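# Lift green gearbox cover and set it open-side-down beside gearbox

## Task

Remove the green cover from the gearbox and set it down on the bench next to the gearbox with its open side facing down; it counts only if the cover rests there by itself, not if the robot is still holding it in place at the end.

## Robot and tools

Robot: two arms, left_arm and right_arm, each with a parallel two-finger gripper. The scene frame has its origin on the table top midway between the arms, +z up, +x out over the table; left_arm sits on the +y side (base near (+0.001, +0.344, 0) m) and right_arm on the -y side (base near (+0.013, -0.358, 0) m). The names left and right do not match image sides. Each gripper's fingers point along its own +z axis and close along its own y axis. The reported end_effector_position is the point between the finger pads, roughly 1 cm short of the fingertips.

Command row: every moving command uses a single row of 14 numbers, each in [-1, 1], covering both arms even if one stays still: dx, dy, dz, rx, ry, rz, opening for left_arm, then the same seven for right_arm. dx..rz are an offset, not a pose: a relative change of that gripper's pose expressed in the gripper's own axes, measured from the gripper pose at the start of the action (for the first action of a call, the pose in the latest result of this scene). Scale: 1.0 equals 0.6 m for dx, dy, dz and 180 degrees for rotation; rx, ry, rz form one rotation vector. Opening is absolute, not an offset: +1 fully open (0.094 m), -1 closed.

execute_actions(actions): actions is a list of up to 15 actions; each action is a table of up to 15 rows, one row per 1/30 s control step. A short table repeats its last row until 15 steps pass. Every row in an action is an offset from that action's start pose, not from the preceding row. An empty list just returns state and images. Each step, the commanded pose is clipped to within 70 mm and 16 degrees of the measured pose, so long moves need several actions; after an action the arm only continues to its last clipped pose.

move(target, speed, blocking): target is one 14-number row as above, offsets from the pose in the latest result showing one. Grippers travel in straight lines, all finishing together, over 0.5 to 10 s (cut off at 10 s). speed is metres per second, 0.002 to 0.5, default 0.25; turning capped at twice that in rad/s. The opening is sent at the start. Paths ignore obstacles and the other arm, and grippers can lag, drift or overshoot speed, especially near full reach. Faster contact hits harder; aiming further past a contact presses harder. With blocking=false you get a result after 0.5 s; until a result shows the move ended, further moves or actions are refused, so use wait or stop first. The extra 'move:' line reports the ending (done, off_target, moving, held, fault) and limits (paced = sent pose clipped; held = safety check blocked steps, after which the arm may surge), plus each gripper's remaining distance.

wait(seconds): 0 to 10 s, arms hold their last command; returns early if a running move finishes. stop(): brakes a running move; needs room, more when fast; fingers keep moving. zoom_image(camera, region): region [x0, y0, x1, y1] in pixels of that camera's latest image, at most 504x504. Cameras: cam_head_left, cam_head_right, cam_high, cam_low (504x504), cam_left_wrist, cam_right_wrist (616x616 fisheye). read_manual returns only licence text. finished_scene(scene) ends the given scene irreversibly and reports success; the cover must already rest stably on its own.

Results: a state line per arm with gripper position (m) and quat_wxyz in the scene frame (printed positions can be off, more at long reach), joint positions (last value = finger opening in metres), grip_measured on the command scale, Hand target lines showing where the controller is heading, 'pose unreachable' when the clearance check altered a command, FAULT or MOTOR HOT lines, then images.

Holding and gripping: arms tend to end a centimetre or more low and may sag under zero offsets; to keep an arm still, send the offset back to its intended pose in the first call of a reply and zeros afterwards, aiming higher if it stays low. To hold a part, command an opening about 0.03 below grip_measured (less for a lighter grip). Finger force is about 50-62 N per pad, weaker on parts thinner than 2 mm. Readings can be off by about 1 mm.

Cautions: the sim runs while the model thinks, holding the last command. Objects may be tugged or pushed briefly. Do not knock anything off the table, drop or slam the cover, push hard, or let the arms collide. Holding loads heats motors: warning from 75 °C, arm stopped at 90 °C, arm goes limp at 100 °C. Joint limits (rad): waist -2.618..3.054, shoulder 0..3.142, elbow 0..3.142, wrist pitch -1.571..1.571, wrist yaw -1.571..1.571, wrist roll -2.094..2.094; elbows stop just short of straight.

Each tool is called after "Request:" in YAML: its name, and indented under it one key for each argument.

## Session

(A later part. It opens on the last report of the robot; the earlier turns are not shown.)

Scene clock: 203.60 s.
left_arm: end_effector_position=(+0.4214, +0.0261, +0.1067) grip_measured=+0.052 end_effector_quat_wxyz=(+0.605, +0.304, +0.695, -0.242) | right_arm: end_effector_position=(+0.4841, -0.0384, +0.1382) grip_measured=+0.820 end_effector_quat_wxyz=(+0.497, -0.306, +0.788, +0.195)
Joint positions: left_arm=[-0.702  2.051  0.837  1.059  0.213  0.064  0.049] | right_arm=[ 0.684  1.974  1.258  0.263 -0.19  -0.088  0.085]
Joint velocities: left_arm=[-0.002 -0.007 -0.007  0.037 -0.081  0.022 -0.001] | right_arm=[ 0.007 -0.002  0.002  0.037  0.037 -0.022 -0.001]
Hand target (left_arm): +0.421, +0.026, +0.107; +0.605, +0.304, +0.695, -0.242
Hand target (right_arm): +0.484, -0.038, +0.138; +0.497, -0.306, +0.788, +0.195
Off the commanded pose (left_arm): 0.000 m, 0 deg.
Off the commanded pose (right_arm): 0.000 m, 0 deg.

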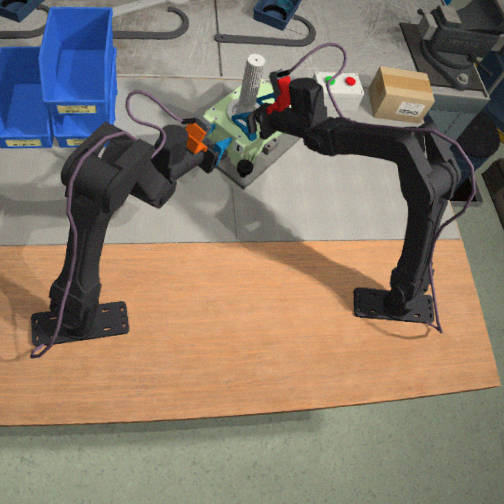

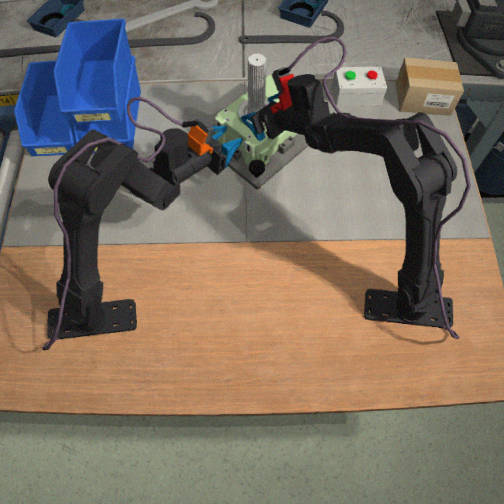

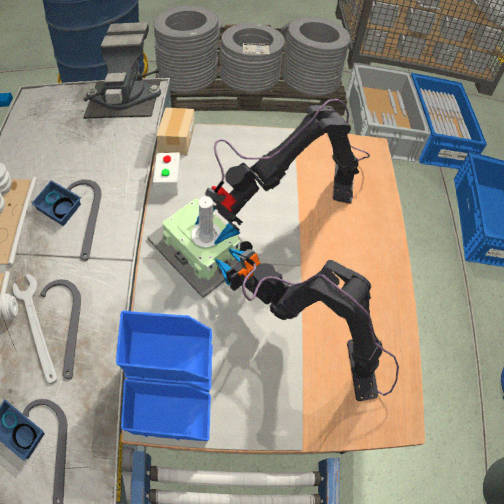

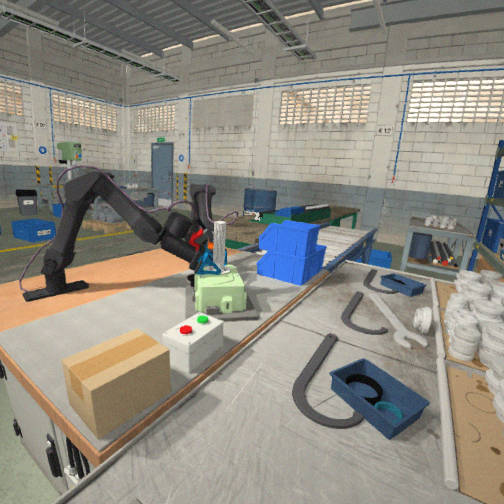

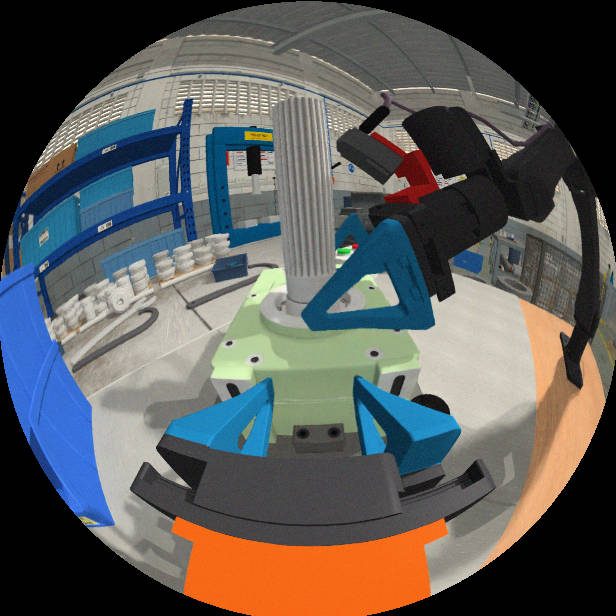

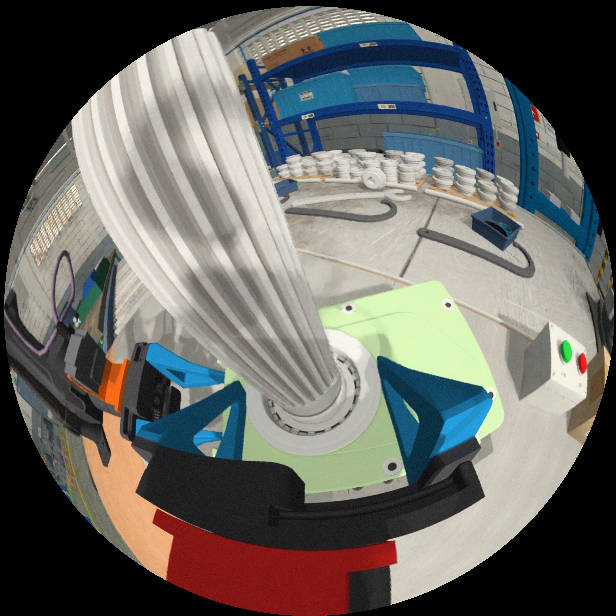

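Request:
execute_actions:
  actions:
    - [[0.010,0,0.008,0,0,0,0.05, 0,0,0,0,0,0,0.77]]
    - [[0,0,0,0,0,0,0.05, 0,0,0,0,0,0,0.77]]

Request:
zoom_image:
  camera: "cam_left_wrist"
  region: [200, 300, 440, 460]

Scene clock: 204.97 s.
left_arm: end_effector_position=(+0.4218, +0.0259, +0.1030) grip_measured=+0.052 end_effector_quat_wxyz=(+0.606, +0.304, +0.694, -0.242) | right_arm: end_effector_position=(+0.4841, -0.0384, +0.1382) grip_measured=+0.820 end_effector_quat_wxyz=(+0.497, -0.306, +0.788, +0.195)
Joint positions: left_arm=[-0.702  2.066  0.837  1.076  0.213  0.064  0.049] | right_arm=[ 0.684  1.974  1.258  0.263 -0.19  -0.088  0.085]
Joint velocities: left_arm=[ 0.002 -0.007  0.027  0.037 -0.022 -0.051  0.001] | right_arm=[-0.017  0.017 -0.012  0.022  0.022 -0.007 -0.001]
Hand target (left_arm): +0.422, +0.026, +0.103; +0.606, +0.304, +0.694, -0.242
Hand target (right_arm): +0.484, -0.038, +0.138; +0.497, -0.306, +0.788, +0.195
Off the commanded pose (left_arm): 0.000 m, 0 deg.
Off the commanded pose (right_arm): 0.000 m, 0 deg.

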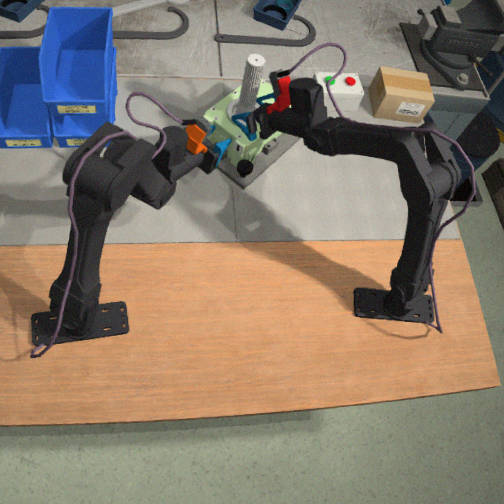

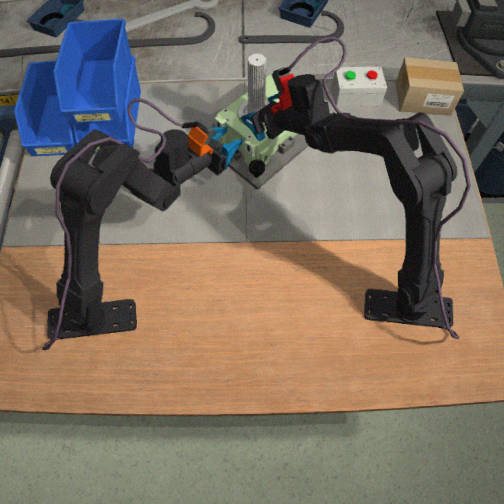

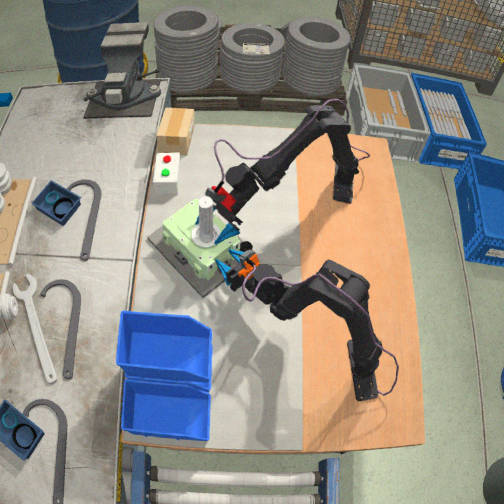

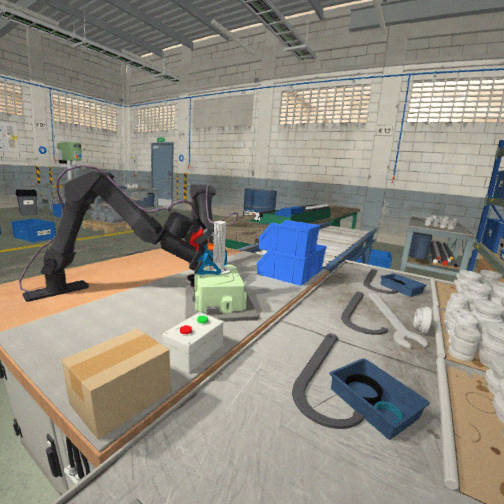

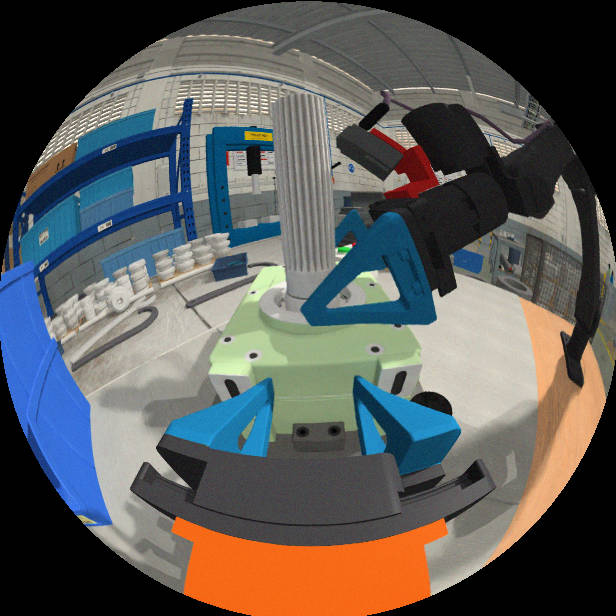

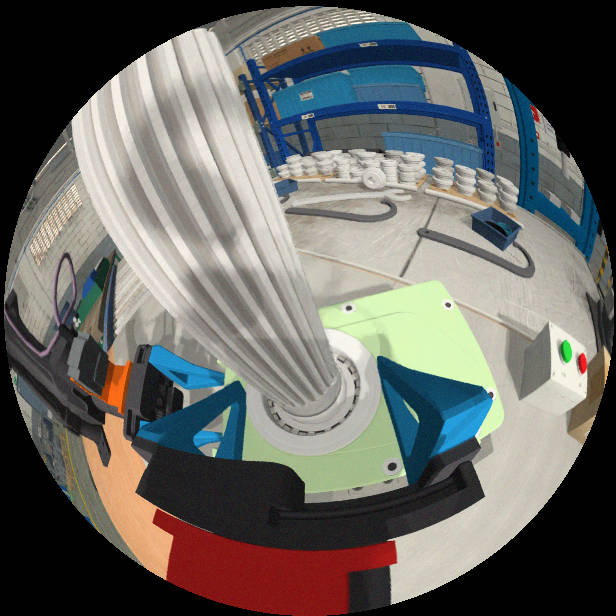

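Region (200, 300, 440, 460) of cam_left_wrist's 616x616 image, scaled by 2.100, with more detail than that image has.

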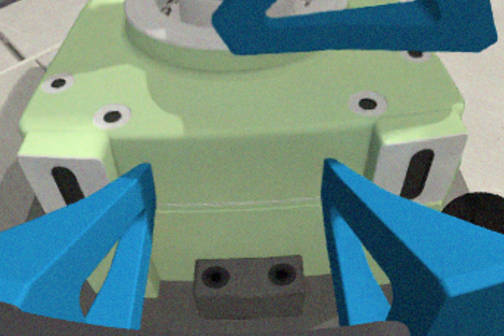

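Request:
execute_actions:
  actions:
    - [[0.004,0,0.013,0,0,0,0.05, 0,0,0,0,0,0,0.77]]
    - [[0,0,0,0,0,0,0.05, 0,0,0,0,0,0,0.77]]

Request:
zoom_image:
  camera: "cam_left_wrist"
  region: [200, 300, 440, 460]

Scene clock: 206.27 s.
left_arm: end_effector_position=(+0.4235, +0.0247, +0.1027) grip_measured=+0.052 end_effector_quat_wxyz=(+0.607, +0.303, +0.694, -0.242) | right_arm: end_effector_position=(+0.4841, -0.0384, +0.1382) grip_measured=+0.820 end_effector_quat_wxyz=(+0.497, -0.306, +0.788, +0.195)
Joint positions: left_arm=[-0.702  2.074  0.846  1.078  0.213  0.064  0.049] | right_arm=[ 0.684  1.974  1.258  0.263 -0.19  -0.088  0.085]
Joint velocities: left_arm=[-0.002  0.007 -0.007  0.095 -0.022 -0.051  0.001] | right_arm=[-0.017 -0.022 -0.037 -0.051  0.022 -0.022  0.001]
Hand target (left_arm): +0.424, +0.025, +0.103; +0.607, +0.303, +0.694, -0.242
Hand target (right_arm): +0.484, -0.038, +0.138; +0.497, -0.306, +0.788, +0.195
Off the commanded pose (left_arm): 0.000 m, 0 deg.
Off the commanded pose (right_arm): 0.000 m, 0 deg.

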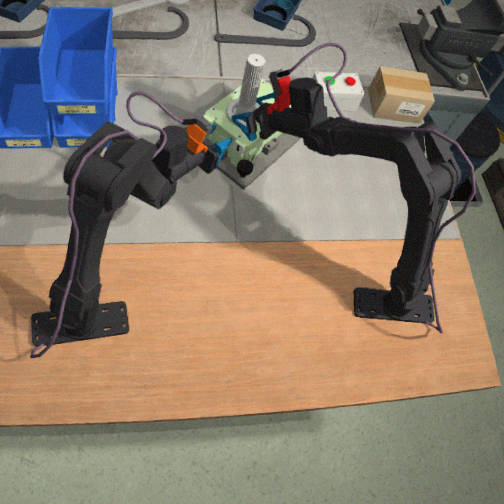

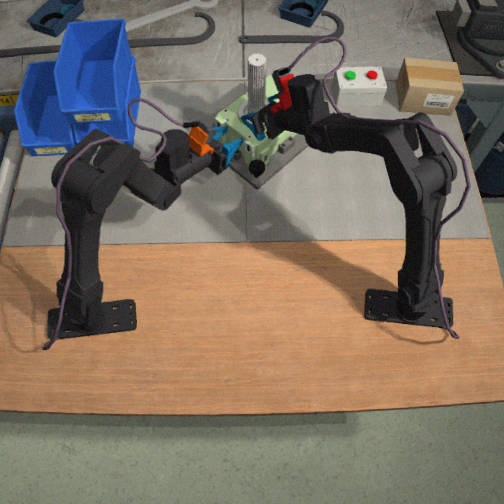

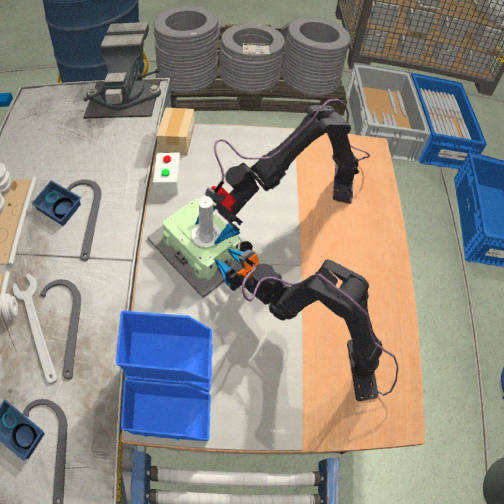

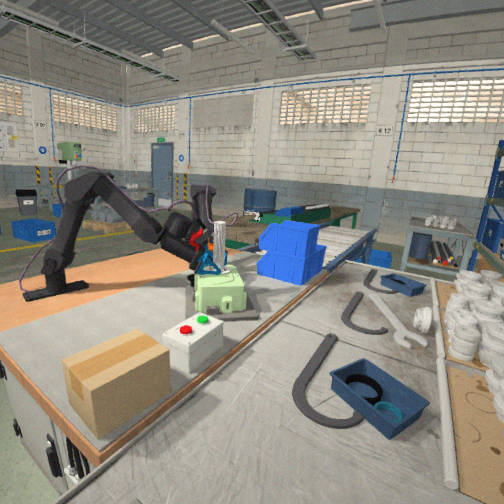

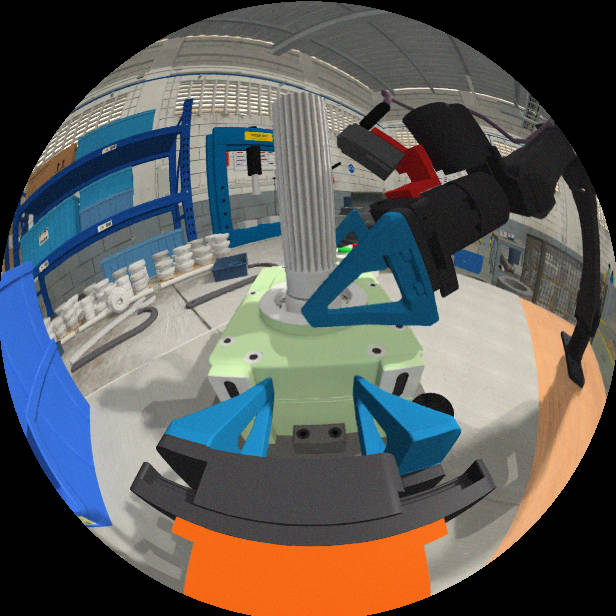

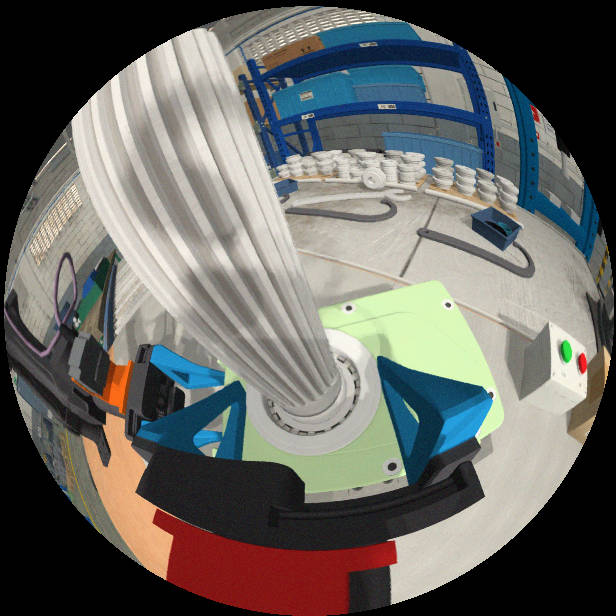

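Region (200, 300, 440, 460) of cam_left_wrist's 616x616 image, scaled by 2.100, with more detail than that image has.

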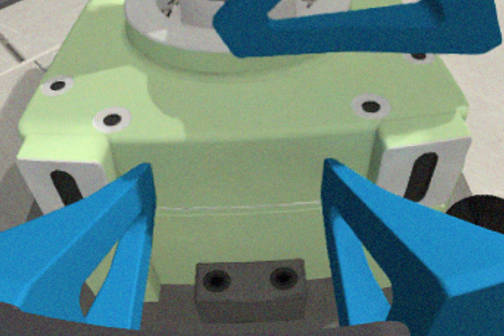

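Request:
execute_actions:
  actions:
    - [[0,0,0,0,0,0,0.12, 0,0,0,0,0,0,0.77],[0,0,0,0,0,0,0.14, 0,0,0,0,0,0,0.77],[0,0,0,0,0,0,0.16, 0,0,0,0,0,0,0.77],[0,0,0,0,0,0,0.18, 0,0,0,0,0,0,0.77],[0,0,0,0,0,0,0.20, 0,0,0,0,0,0,0.77],[0,0,0,0,0,0,0.22, 0,0,0,0,0,0,0.77],[0,0,0,0,0,0,0.24, 0,0,0,0,0,0,0.77],[0,0,0,0,0,0,0.26, 0,0,0,0,0,0,0.77],[0,0,0,0,0,0,0.28, 0,0,0,0,0,0,0.77],[0,0,0,0,0,0,0.30, 0,0,0,0,0,0,0.77],[0,0,0,0,0,0,0.32, 0,0,0,0,0,0,0.77],[0,0,0,0,0,0,0.34, 0,0,0,0,0,0,0.77],[0,0,0,0,0,0,0.36, 0,0,0,0,0,0,0.77]]
    - [[0,0,0,0,0,0,0.36, 0,0,0,0,0,0,0.77]]

Request:
zoom_image:
  camera: "cam_left_wrist"
  region: [200, 300, 440, 460]

Scene clock: 207.63 s.
left_arm: end_effector_position=(+0.4218, +0.0238, +0.1021) grip_measured=+0.358 end_effector_quat_wxyz=(+0.605, +0.306, +0.693, -0.246) | right_arm: end_effector_position=(+0.4841, -0.0384, +0.1382) grip_measured=+0.820 end_effector_quat_wxyz=(+0.497, -0.306, +0.788, +0.195)
Joint positions: left_arm=[-0.702  2.074  0.844  1.078  0.223  0.064  0.064] | right_arm=[ 0.684  1.974  1.258  0.263 -0.19  -0.088  0.085]
Joint velocities: left_arm=[-0.012 -0.007 -0.002  0.051 -0.007  0.022 -0.   ] | right_arm=[-0.002 -0.002 -0.012 -0.007 -0.066 -0.037  0.   ]
Hand target (left_arm): +0.422, +0.024, +0.102; +0.605, +0.306, +0.693, -0.246
Hand target (right_arm): +0.484, -0.038, +0.138; +0.497, -0.306, +0.788, +0.195
Off the commanded pose (left_arm): 0.000 m, 0 deg.
Off the commanded pose (right_arm): 0.000 m, 0 deg.

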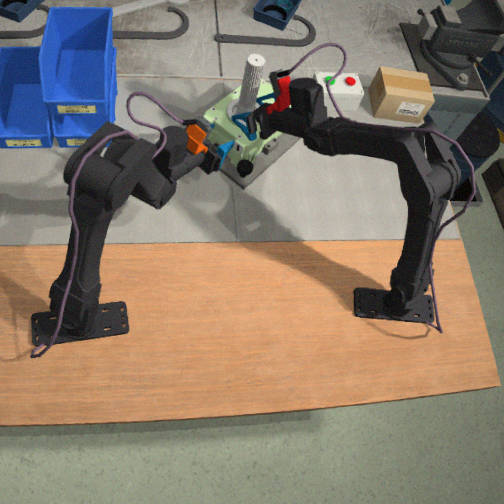

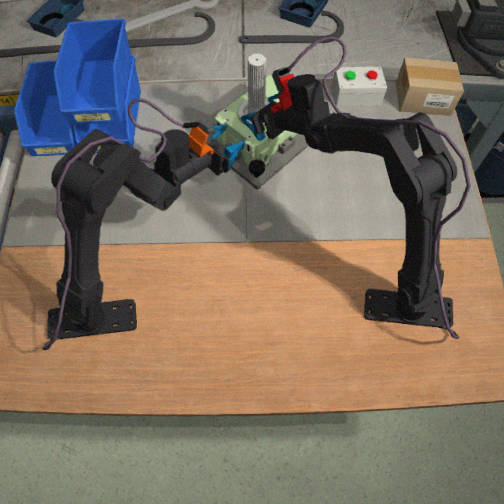

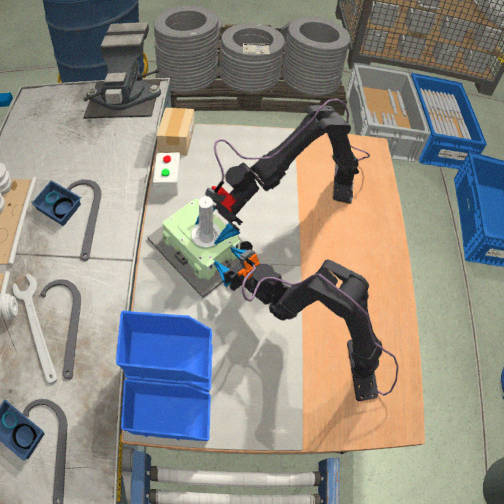

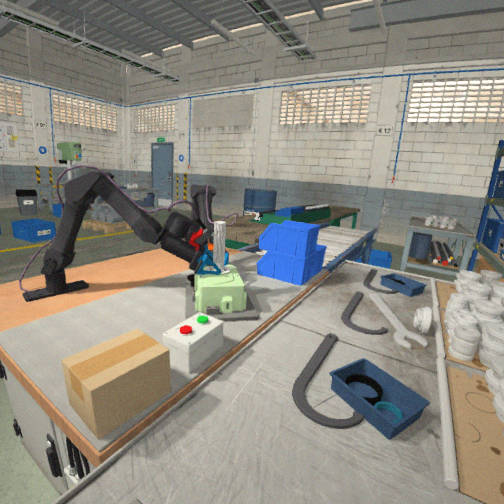

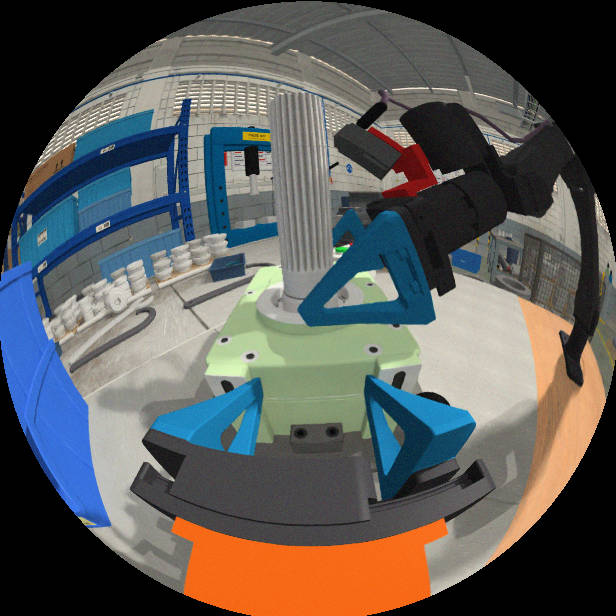

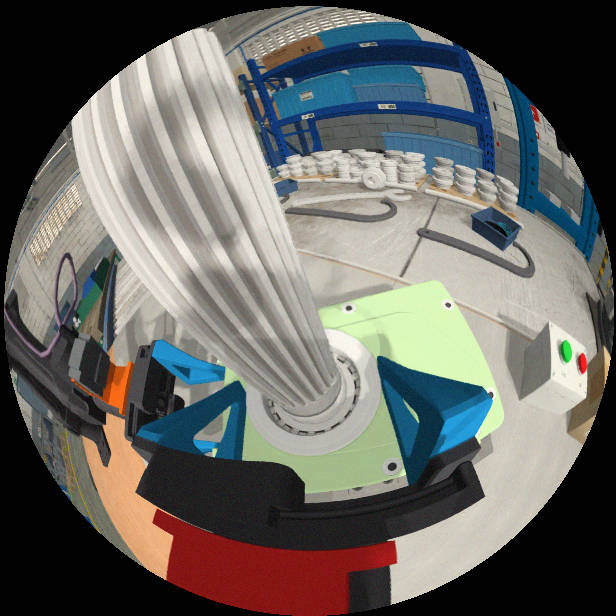

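Region (200, 300, 440, 460) of cam_left_wrist's 616x616 image, scaled by 2.100, with more detail than that image has.

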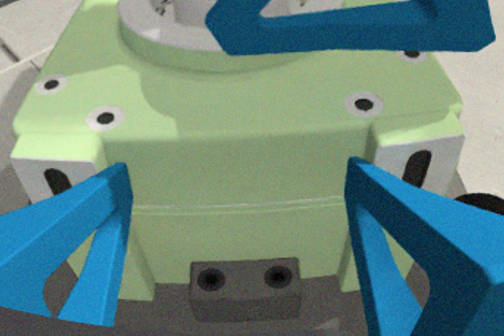

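Request:
execute_actions:
  actions:
    - [[0,0,0.01,0,0,0,0.38, 0,0,0,0,0,0,0.77],[0,0,0.012,0,0,0,0.40, 0,0,0,0,0,0,0.77],[0,0,0.012,0,0,0,0.42, 0,0,0,0,0,0,0.77],[0,0,0.012,0,0,0,0.44, 0,0,0,0,0,0,0.77],[0,0,0.012,0,0,0,0.46, 0,0,0,0,0,0,0.77],[0,0,0.012,0,0,0,0.48, 0,0,0,0,0,0,0.77],[0,0,0.012,0,0,0,0.50, 0,0,0,0,0,0,0.77]]
    - [[0,0,0,0,0,0,0.50, 0,0,0,0,0,0,0.77]]

Request:
zoom_image:
  camera: "cam_left_wrist"
  region: [200, 300, 440, 460]

Scene clock: 209.07 s.
left_arm: end_effector_position=(+0.4219, +0.0239, +0.1022) grip_measured=+0.394 end_effector_quat_wxyz=(+0.605, +0.306, +0.693, -0.246) | right_arm: end_effector_position=(+0.4841, -0.0384, +0.1382) grip_measured=+0.820 end_effector_quat_wxyz=(+0.497, -0.306, +0.788, +0.195)
Joint positions: left_arm=[-0.702  2.074  0.844  1.079  0.222  0.064  0.065] | right_arm=[ 0.684  1.974  1.258  0.263 -0.19  -0.088  0.085]
Joint velocities: left_arm=[-0.007  0.002  0.012  0.022  0.022 -0.022 -0.   ] | right_arm=[-0.027 -0.002  0.002  0.007  0.007 -0.022  0.001]
Hand target (left_arm): +0.422, +0.024, +0.102; +0.605, +0.306, +0.693, -0.246
Hand target (right_arm): +0.484, -0.038, +0.138; +0.497, -0.306, +0.788, +0.195
Off the commanded pose (left_arm): 0.000 m, 0 deg.
Off the commanded pose (right_arm): 0.000 m, 0 deg.

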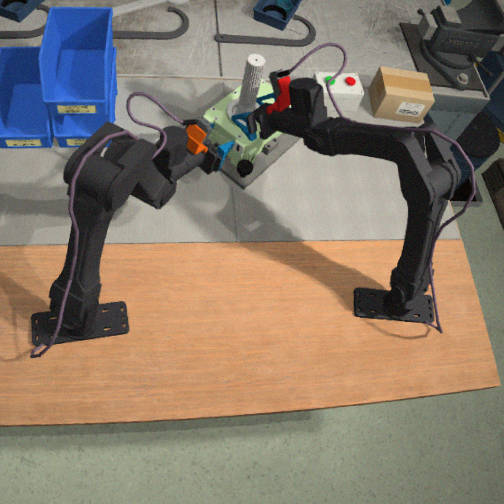

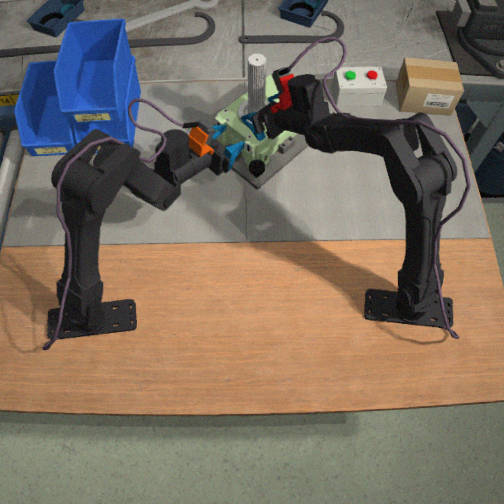

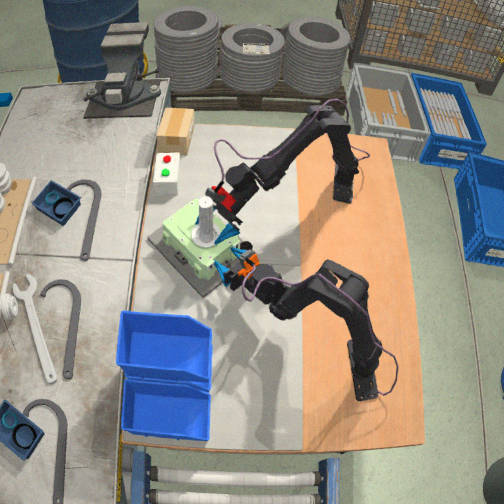

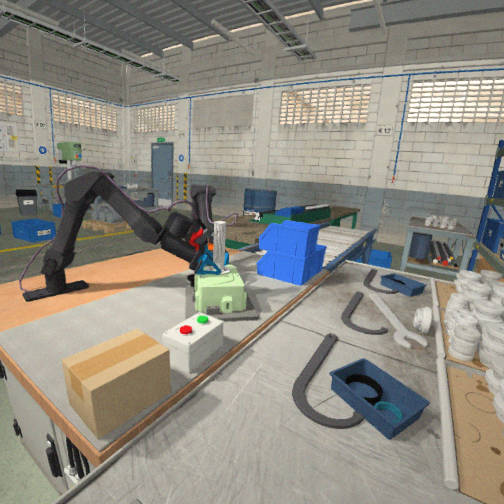

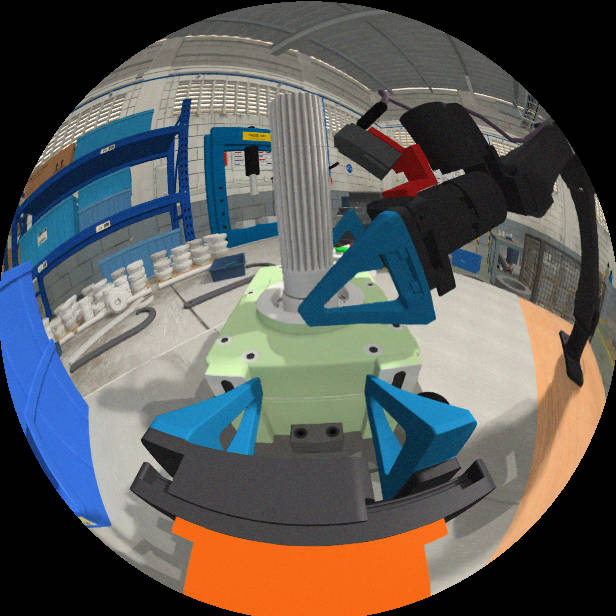

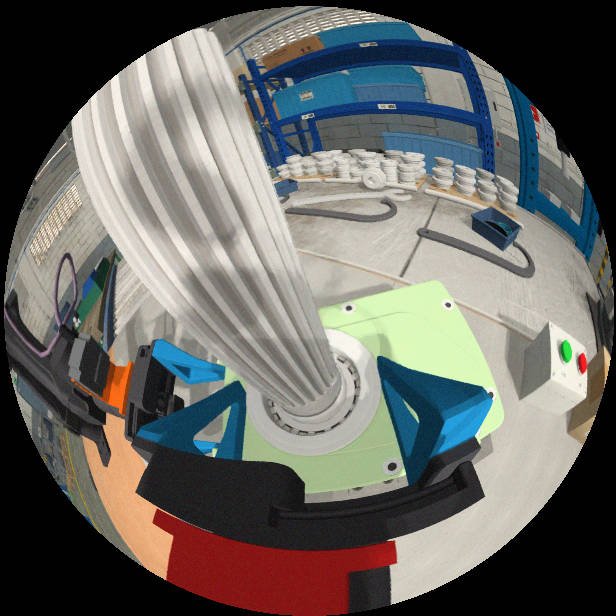

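Region (200, 300, 440, 460) of cam_left_wrist's 616x616 image, scaled by 2.100, with more detail than that image has.

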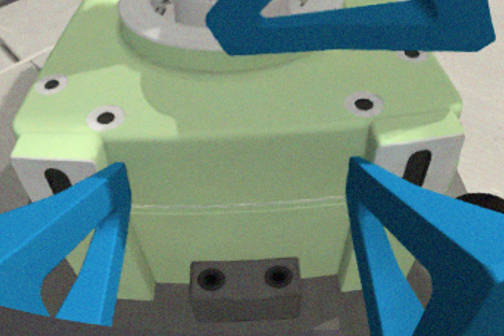

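Request:
execute_actions:
  actions:
    - [[-0.0115,0.0008,0.0003,-0.0004,-0.0066,0.0015,0.45, -0.021,-0.0013,-0.0031,0.0023,-0.0118,-0.0049,0.77],[-0.0229,0.0016,0.0007,-0.0008,-0.0131,0.003,0.45, -0.042,-0.0025,-0.0063,0.0046,-0.0237,-0.0098,0.77],[-0.0344,0.0024,0.001,-0.0013,-0.0197,0.0045,0.45, -0.063,-0.0038,-0.0094,0.0069,-0.0355,-0.0148,0.77],[-0.0458,0.0032,0.0014,-0.0017,-0.0262,0.006,0.45, -0.084,-0.005,-0.0126,0.0092,-0.0474,-0.0197,0.77],[-0.0573,0.004,0.0017,-0.0021,-0.0328,0.0075,0.45, -0.105,-0.0063,-0.0157,0.0115,-0.0592,-0.0246,0.77]]

Scene clock: 213.23 s.
left_arm: end_effector_position=(+0.4221, +0.0238, +0.1032) grip_measured=+0.394 end_effector_quat_wxyz=(+0.607, +0.306, +0.691, -0.246) | right_arm: end_effector_position=(+0.4846, -0.0379, +0.1395) grip_measured=+0.819 end_effector_quat_wxyz=(+0.500, -0.307, +0.786, +0.195)
Joint positions: left_arm=[-0.702  2.074  0.844  1.083  0.222  0.064  0.065] | right_arm=[ 0.685  1.974  1.258  0.269 -0.189 -0.09   0.085]
Joint velocities: left_arm=[ 0.002 -0.017  0.002 -0.066 -0.037  0.066 -0.001] | right_arm=[ 0.012 -0.012  0.017 -0.022  0.022  0.022 -0.001]
Hand target (left_arm): +0.426, +0.021, +0.136; +0.643, +0.299, +0.658, -0.252
Hand target (right_arm): +0.496, -0.032, +0.200; +0.578, -0.306, +0.733, +0.189
Off the commanded pose (left_arm): 0.033 m, 6 deg.
Off the commanded pose (right_arm): 0.062 m, 11 deg.

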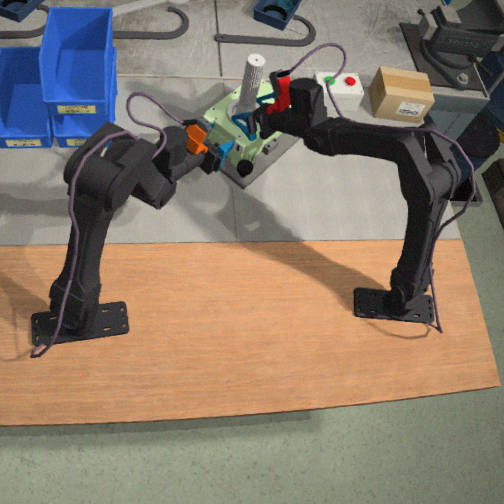

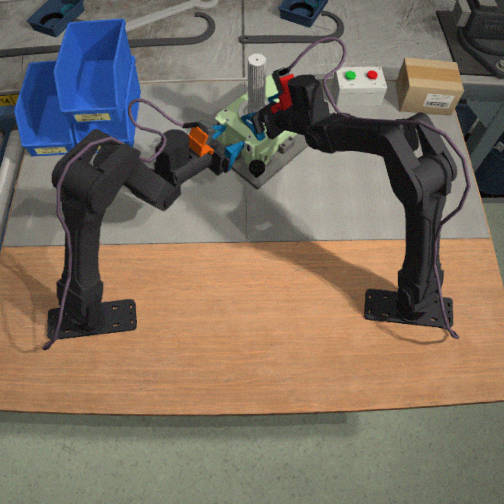

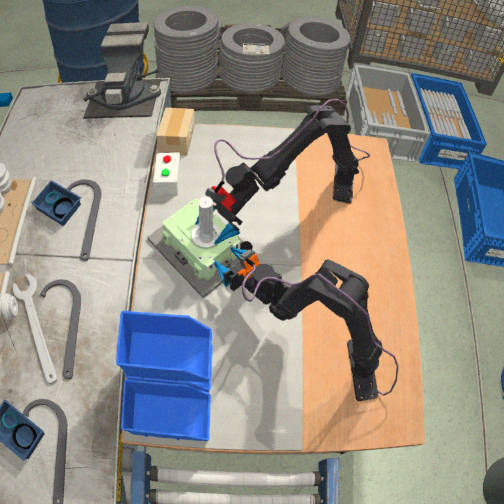

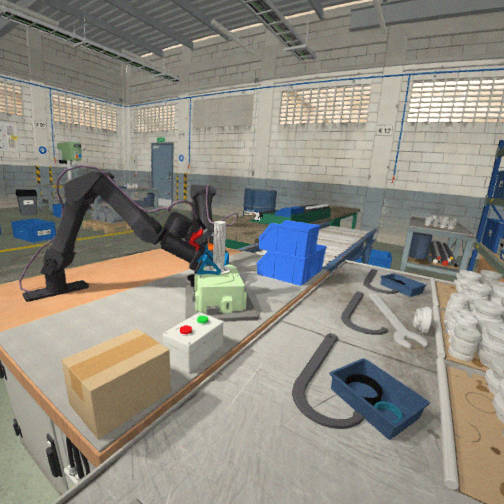

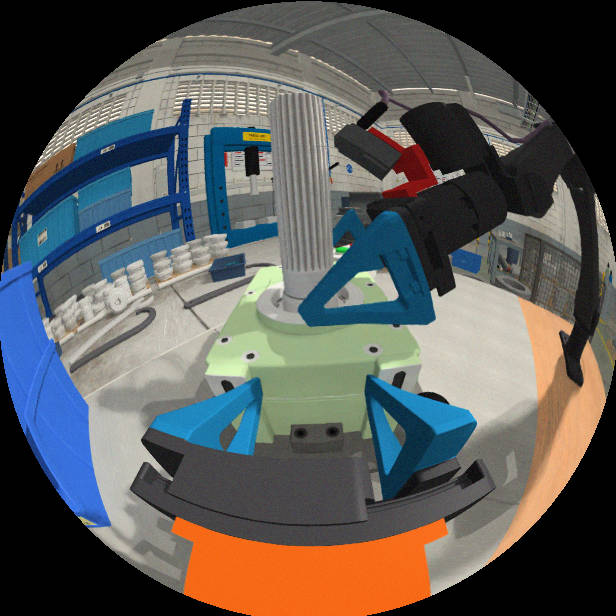

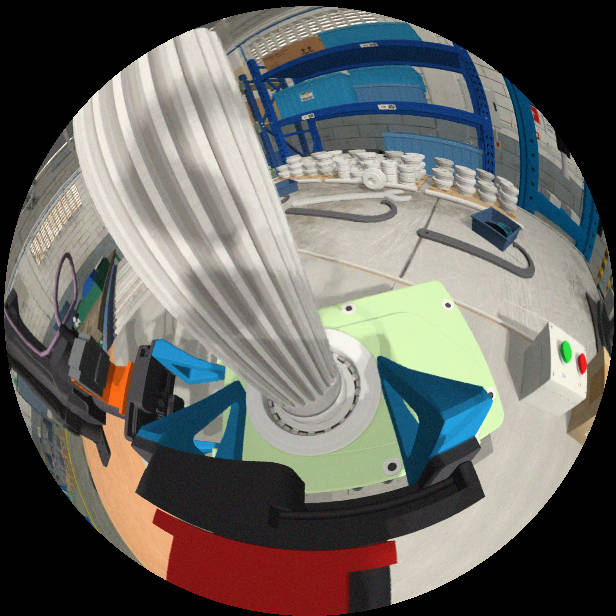

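Request:
execute_actions:
  actions:
    - [[-0.0573,0.004,0.0017,-0.0021,-0.0328,0.0075,0.45, -0.105,-0.0063,-0.0157,0.0115,-0.0592,-0.0246,0.77],[-0.065,0.0045,0.0019,-0.0024,-0.037,0.0085,0.45, -0.107,-0.0064,-0.016,0.012,-0.060,-0.026,0.77],[-0.073,0.005,0.0021,-0.0027,-0.0415,0.0095,0.45, -0.109,-0.0065,-0.0163,0.0126,-0.0606,-0.0271,0.77],[-0.080,0.0056,0.0023,-0.003,-0.046,0.0105,0.45, -0.111,-0.0066,-0.0166,0.0131,-0.0612,-0.0282,0.77],[-0.088,0.0061,0.0026,-0.0032,-0.050,0.0115,0.45, -0.112,-0.0067,-0.0168,0.0137,-0.0618,-0.0293,0.77],[-0.095,0.0067,0.0028,-0.0035,-0.0547,0.0125,0.45, -0.113,-0.0068,-0.017,0.0142,-0.0623,-0.0304,0.77]]

Scene clock: 214.13 s.
left_arm: end_effector_position=(+0.4222, +0.0237, +0.1039) grip_measured=+0.394 end_effector_quat_wxyz=(+0.608, +0.306, +0.690, -0.246) | right_arm: end_effector_position=(+0.4847, -0.0379, +0.1399) grip_measured=+0.819 end_effector_quat_wxyz=(+0.500, -0.307, +0.786, +0.194)
Joint positions: left_arm=[-0.702  2.074  0.844  1.086  0.222  0.064  0.065] | right_arm=[ 0.686  1.973  1.258  0.269 -0.186 -0.091  0.085]
Joint velocities: left_arm=[ 0.017  0.007 -0.007  0.007 -0.022  0.022 -0.001] | right_arm=[-0.017 -0.012  0.027 -0.037 -0.081  0.022  0.001]
Hand target (left_arm): +0.428, +0.020, +0.159; +0.669, +0.294, +0.633, -0.256
Hand target (right_arm): +0.497, -0.032, +0.206; +0.586, -0.309, +0.727, +0.181
Off the commanded pose (left_arm): 0.056 m, 10 deg.
Off the commanded pose (right_arm): 0.068 m, 13 deg.

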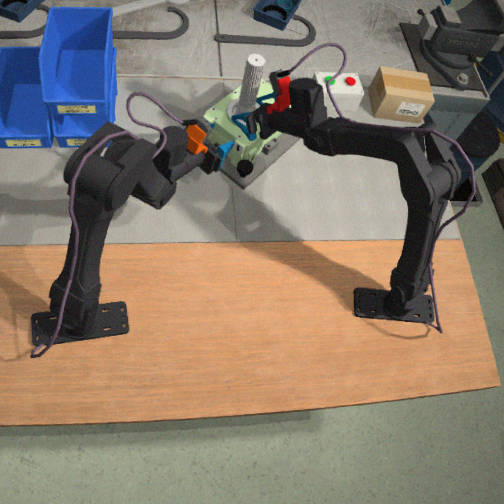

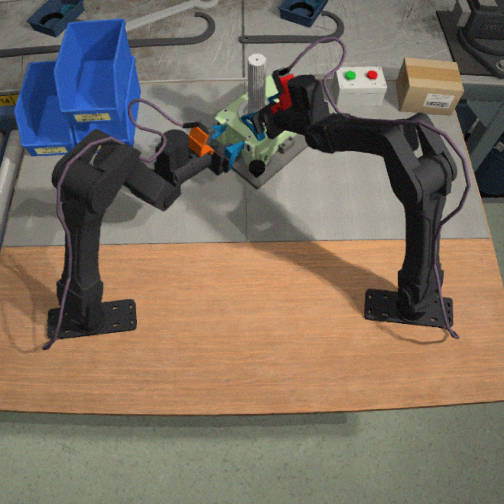

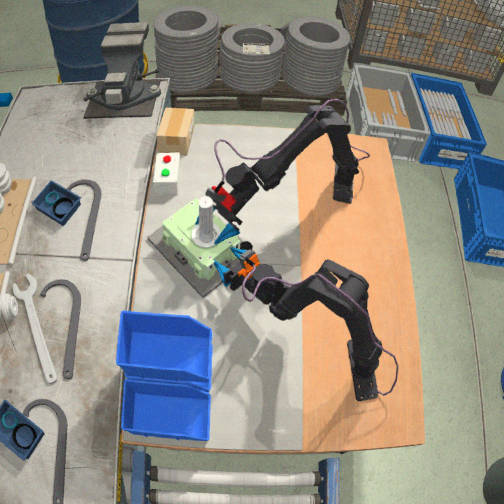

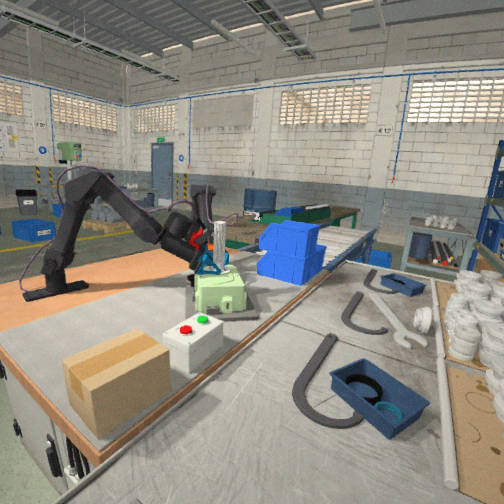

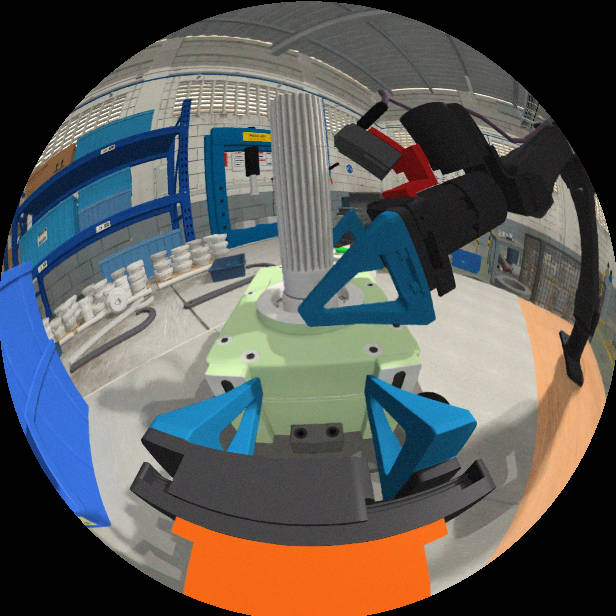

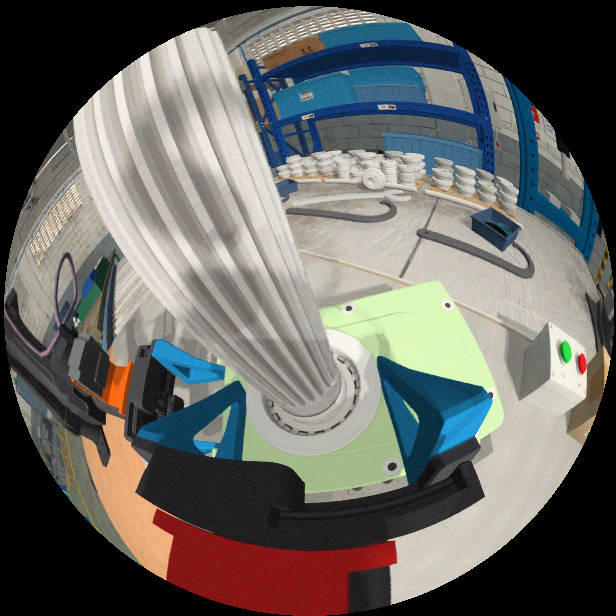

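Request:
zoom_image:
  camera: "cam_left_wrist"
  region: [200, 300, 440, 460]

Request:
zoom_image:
  camera: "cam_low"
  region: [180, 250, 260, 330]

Region (200, 300, 440, 460) of cam_left_wrist's 616x616 image, scaled by 2.100, with more detail than that image has.

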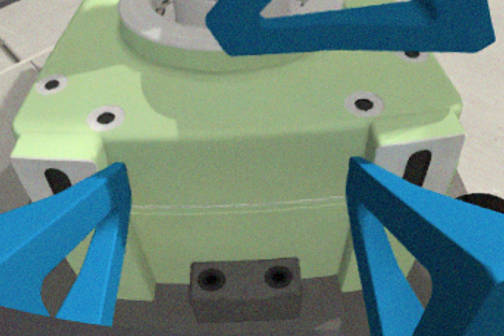

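Region (180, 250, 260, 330) of cam_low's 504x504 image, scaled by 6.300, with more detail than that image has.

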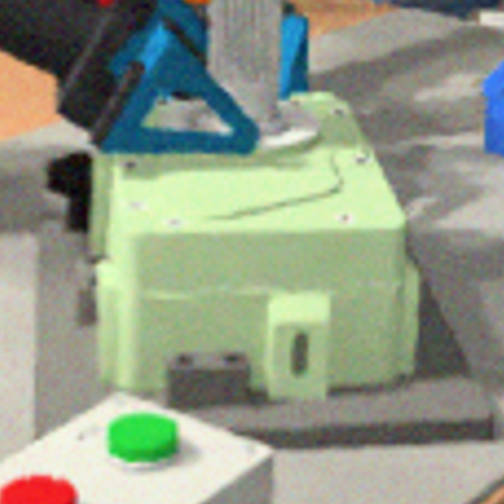

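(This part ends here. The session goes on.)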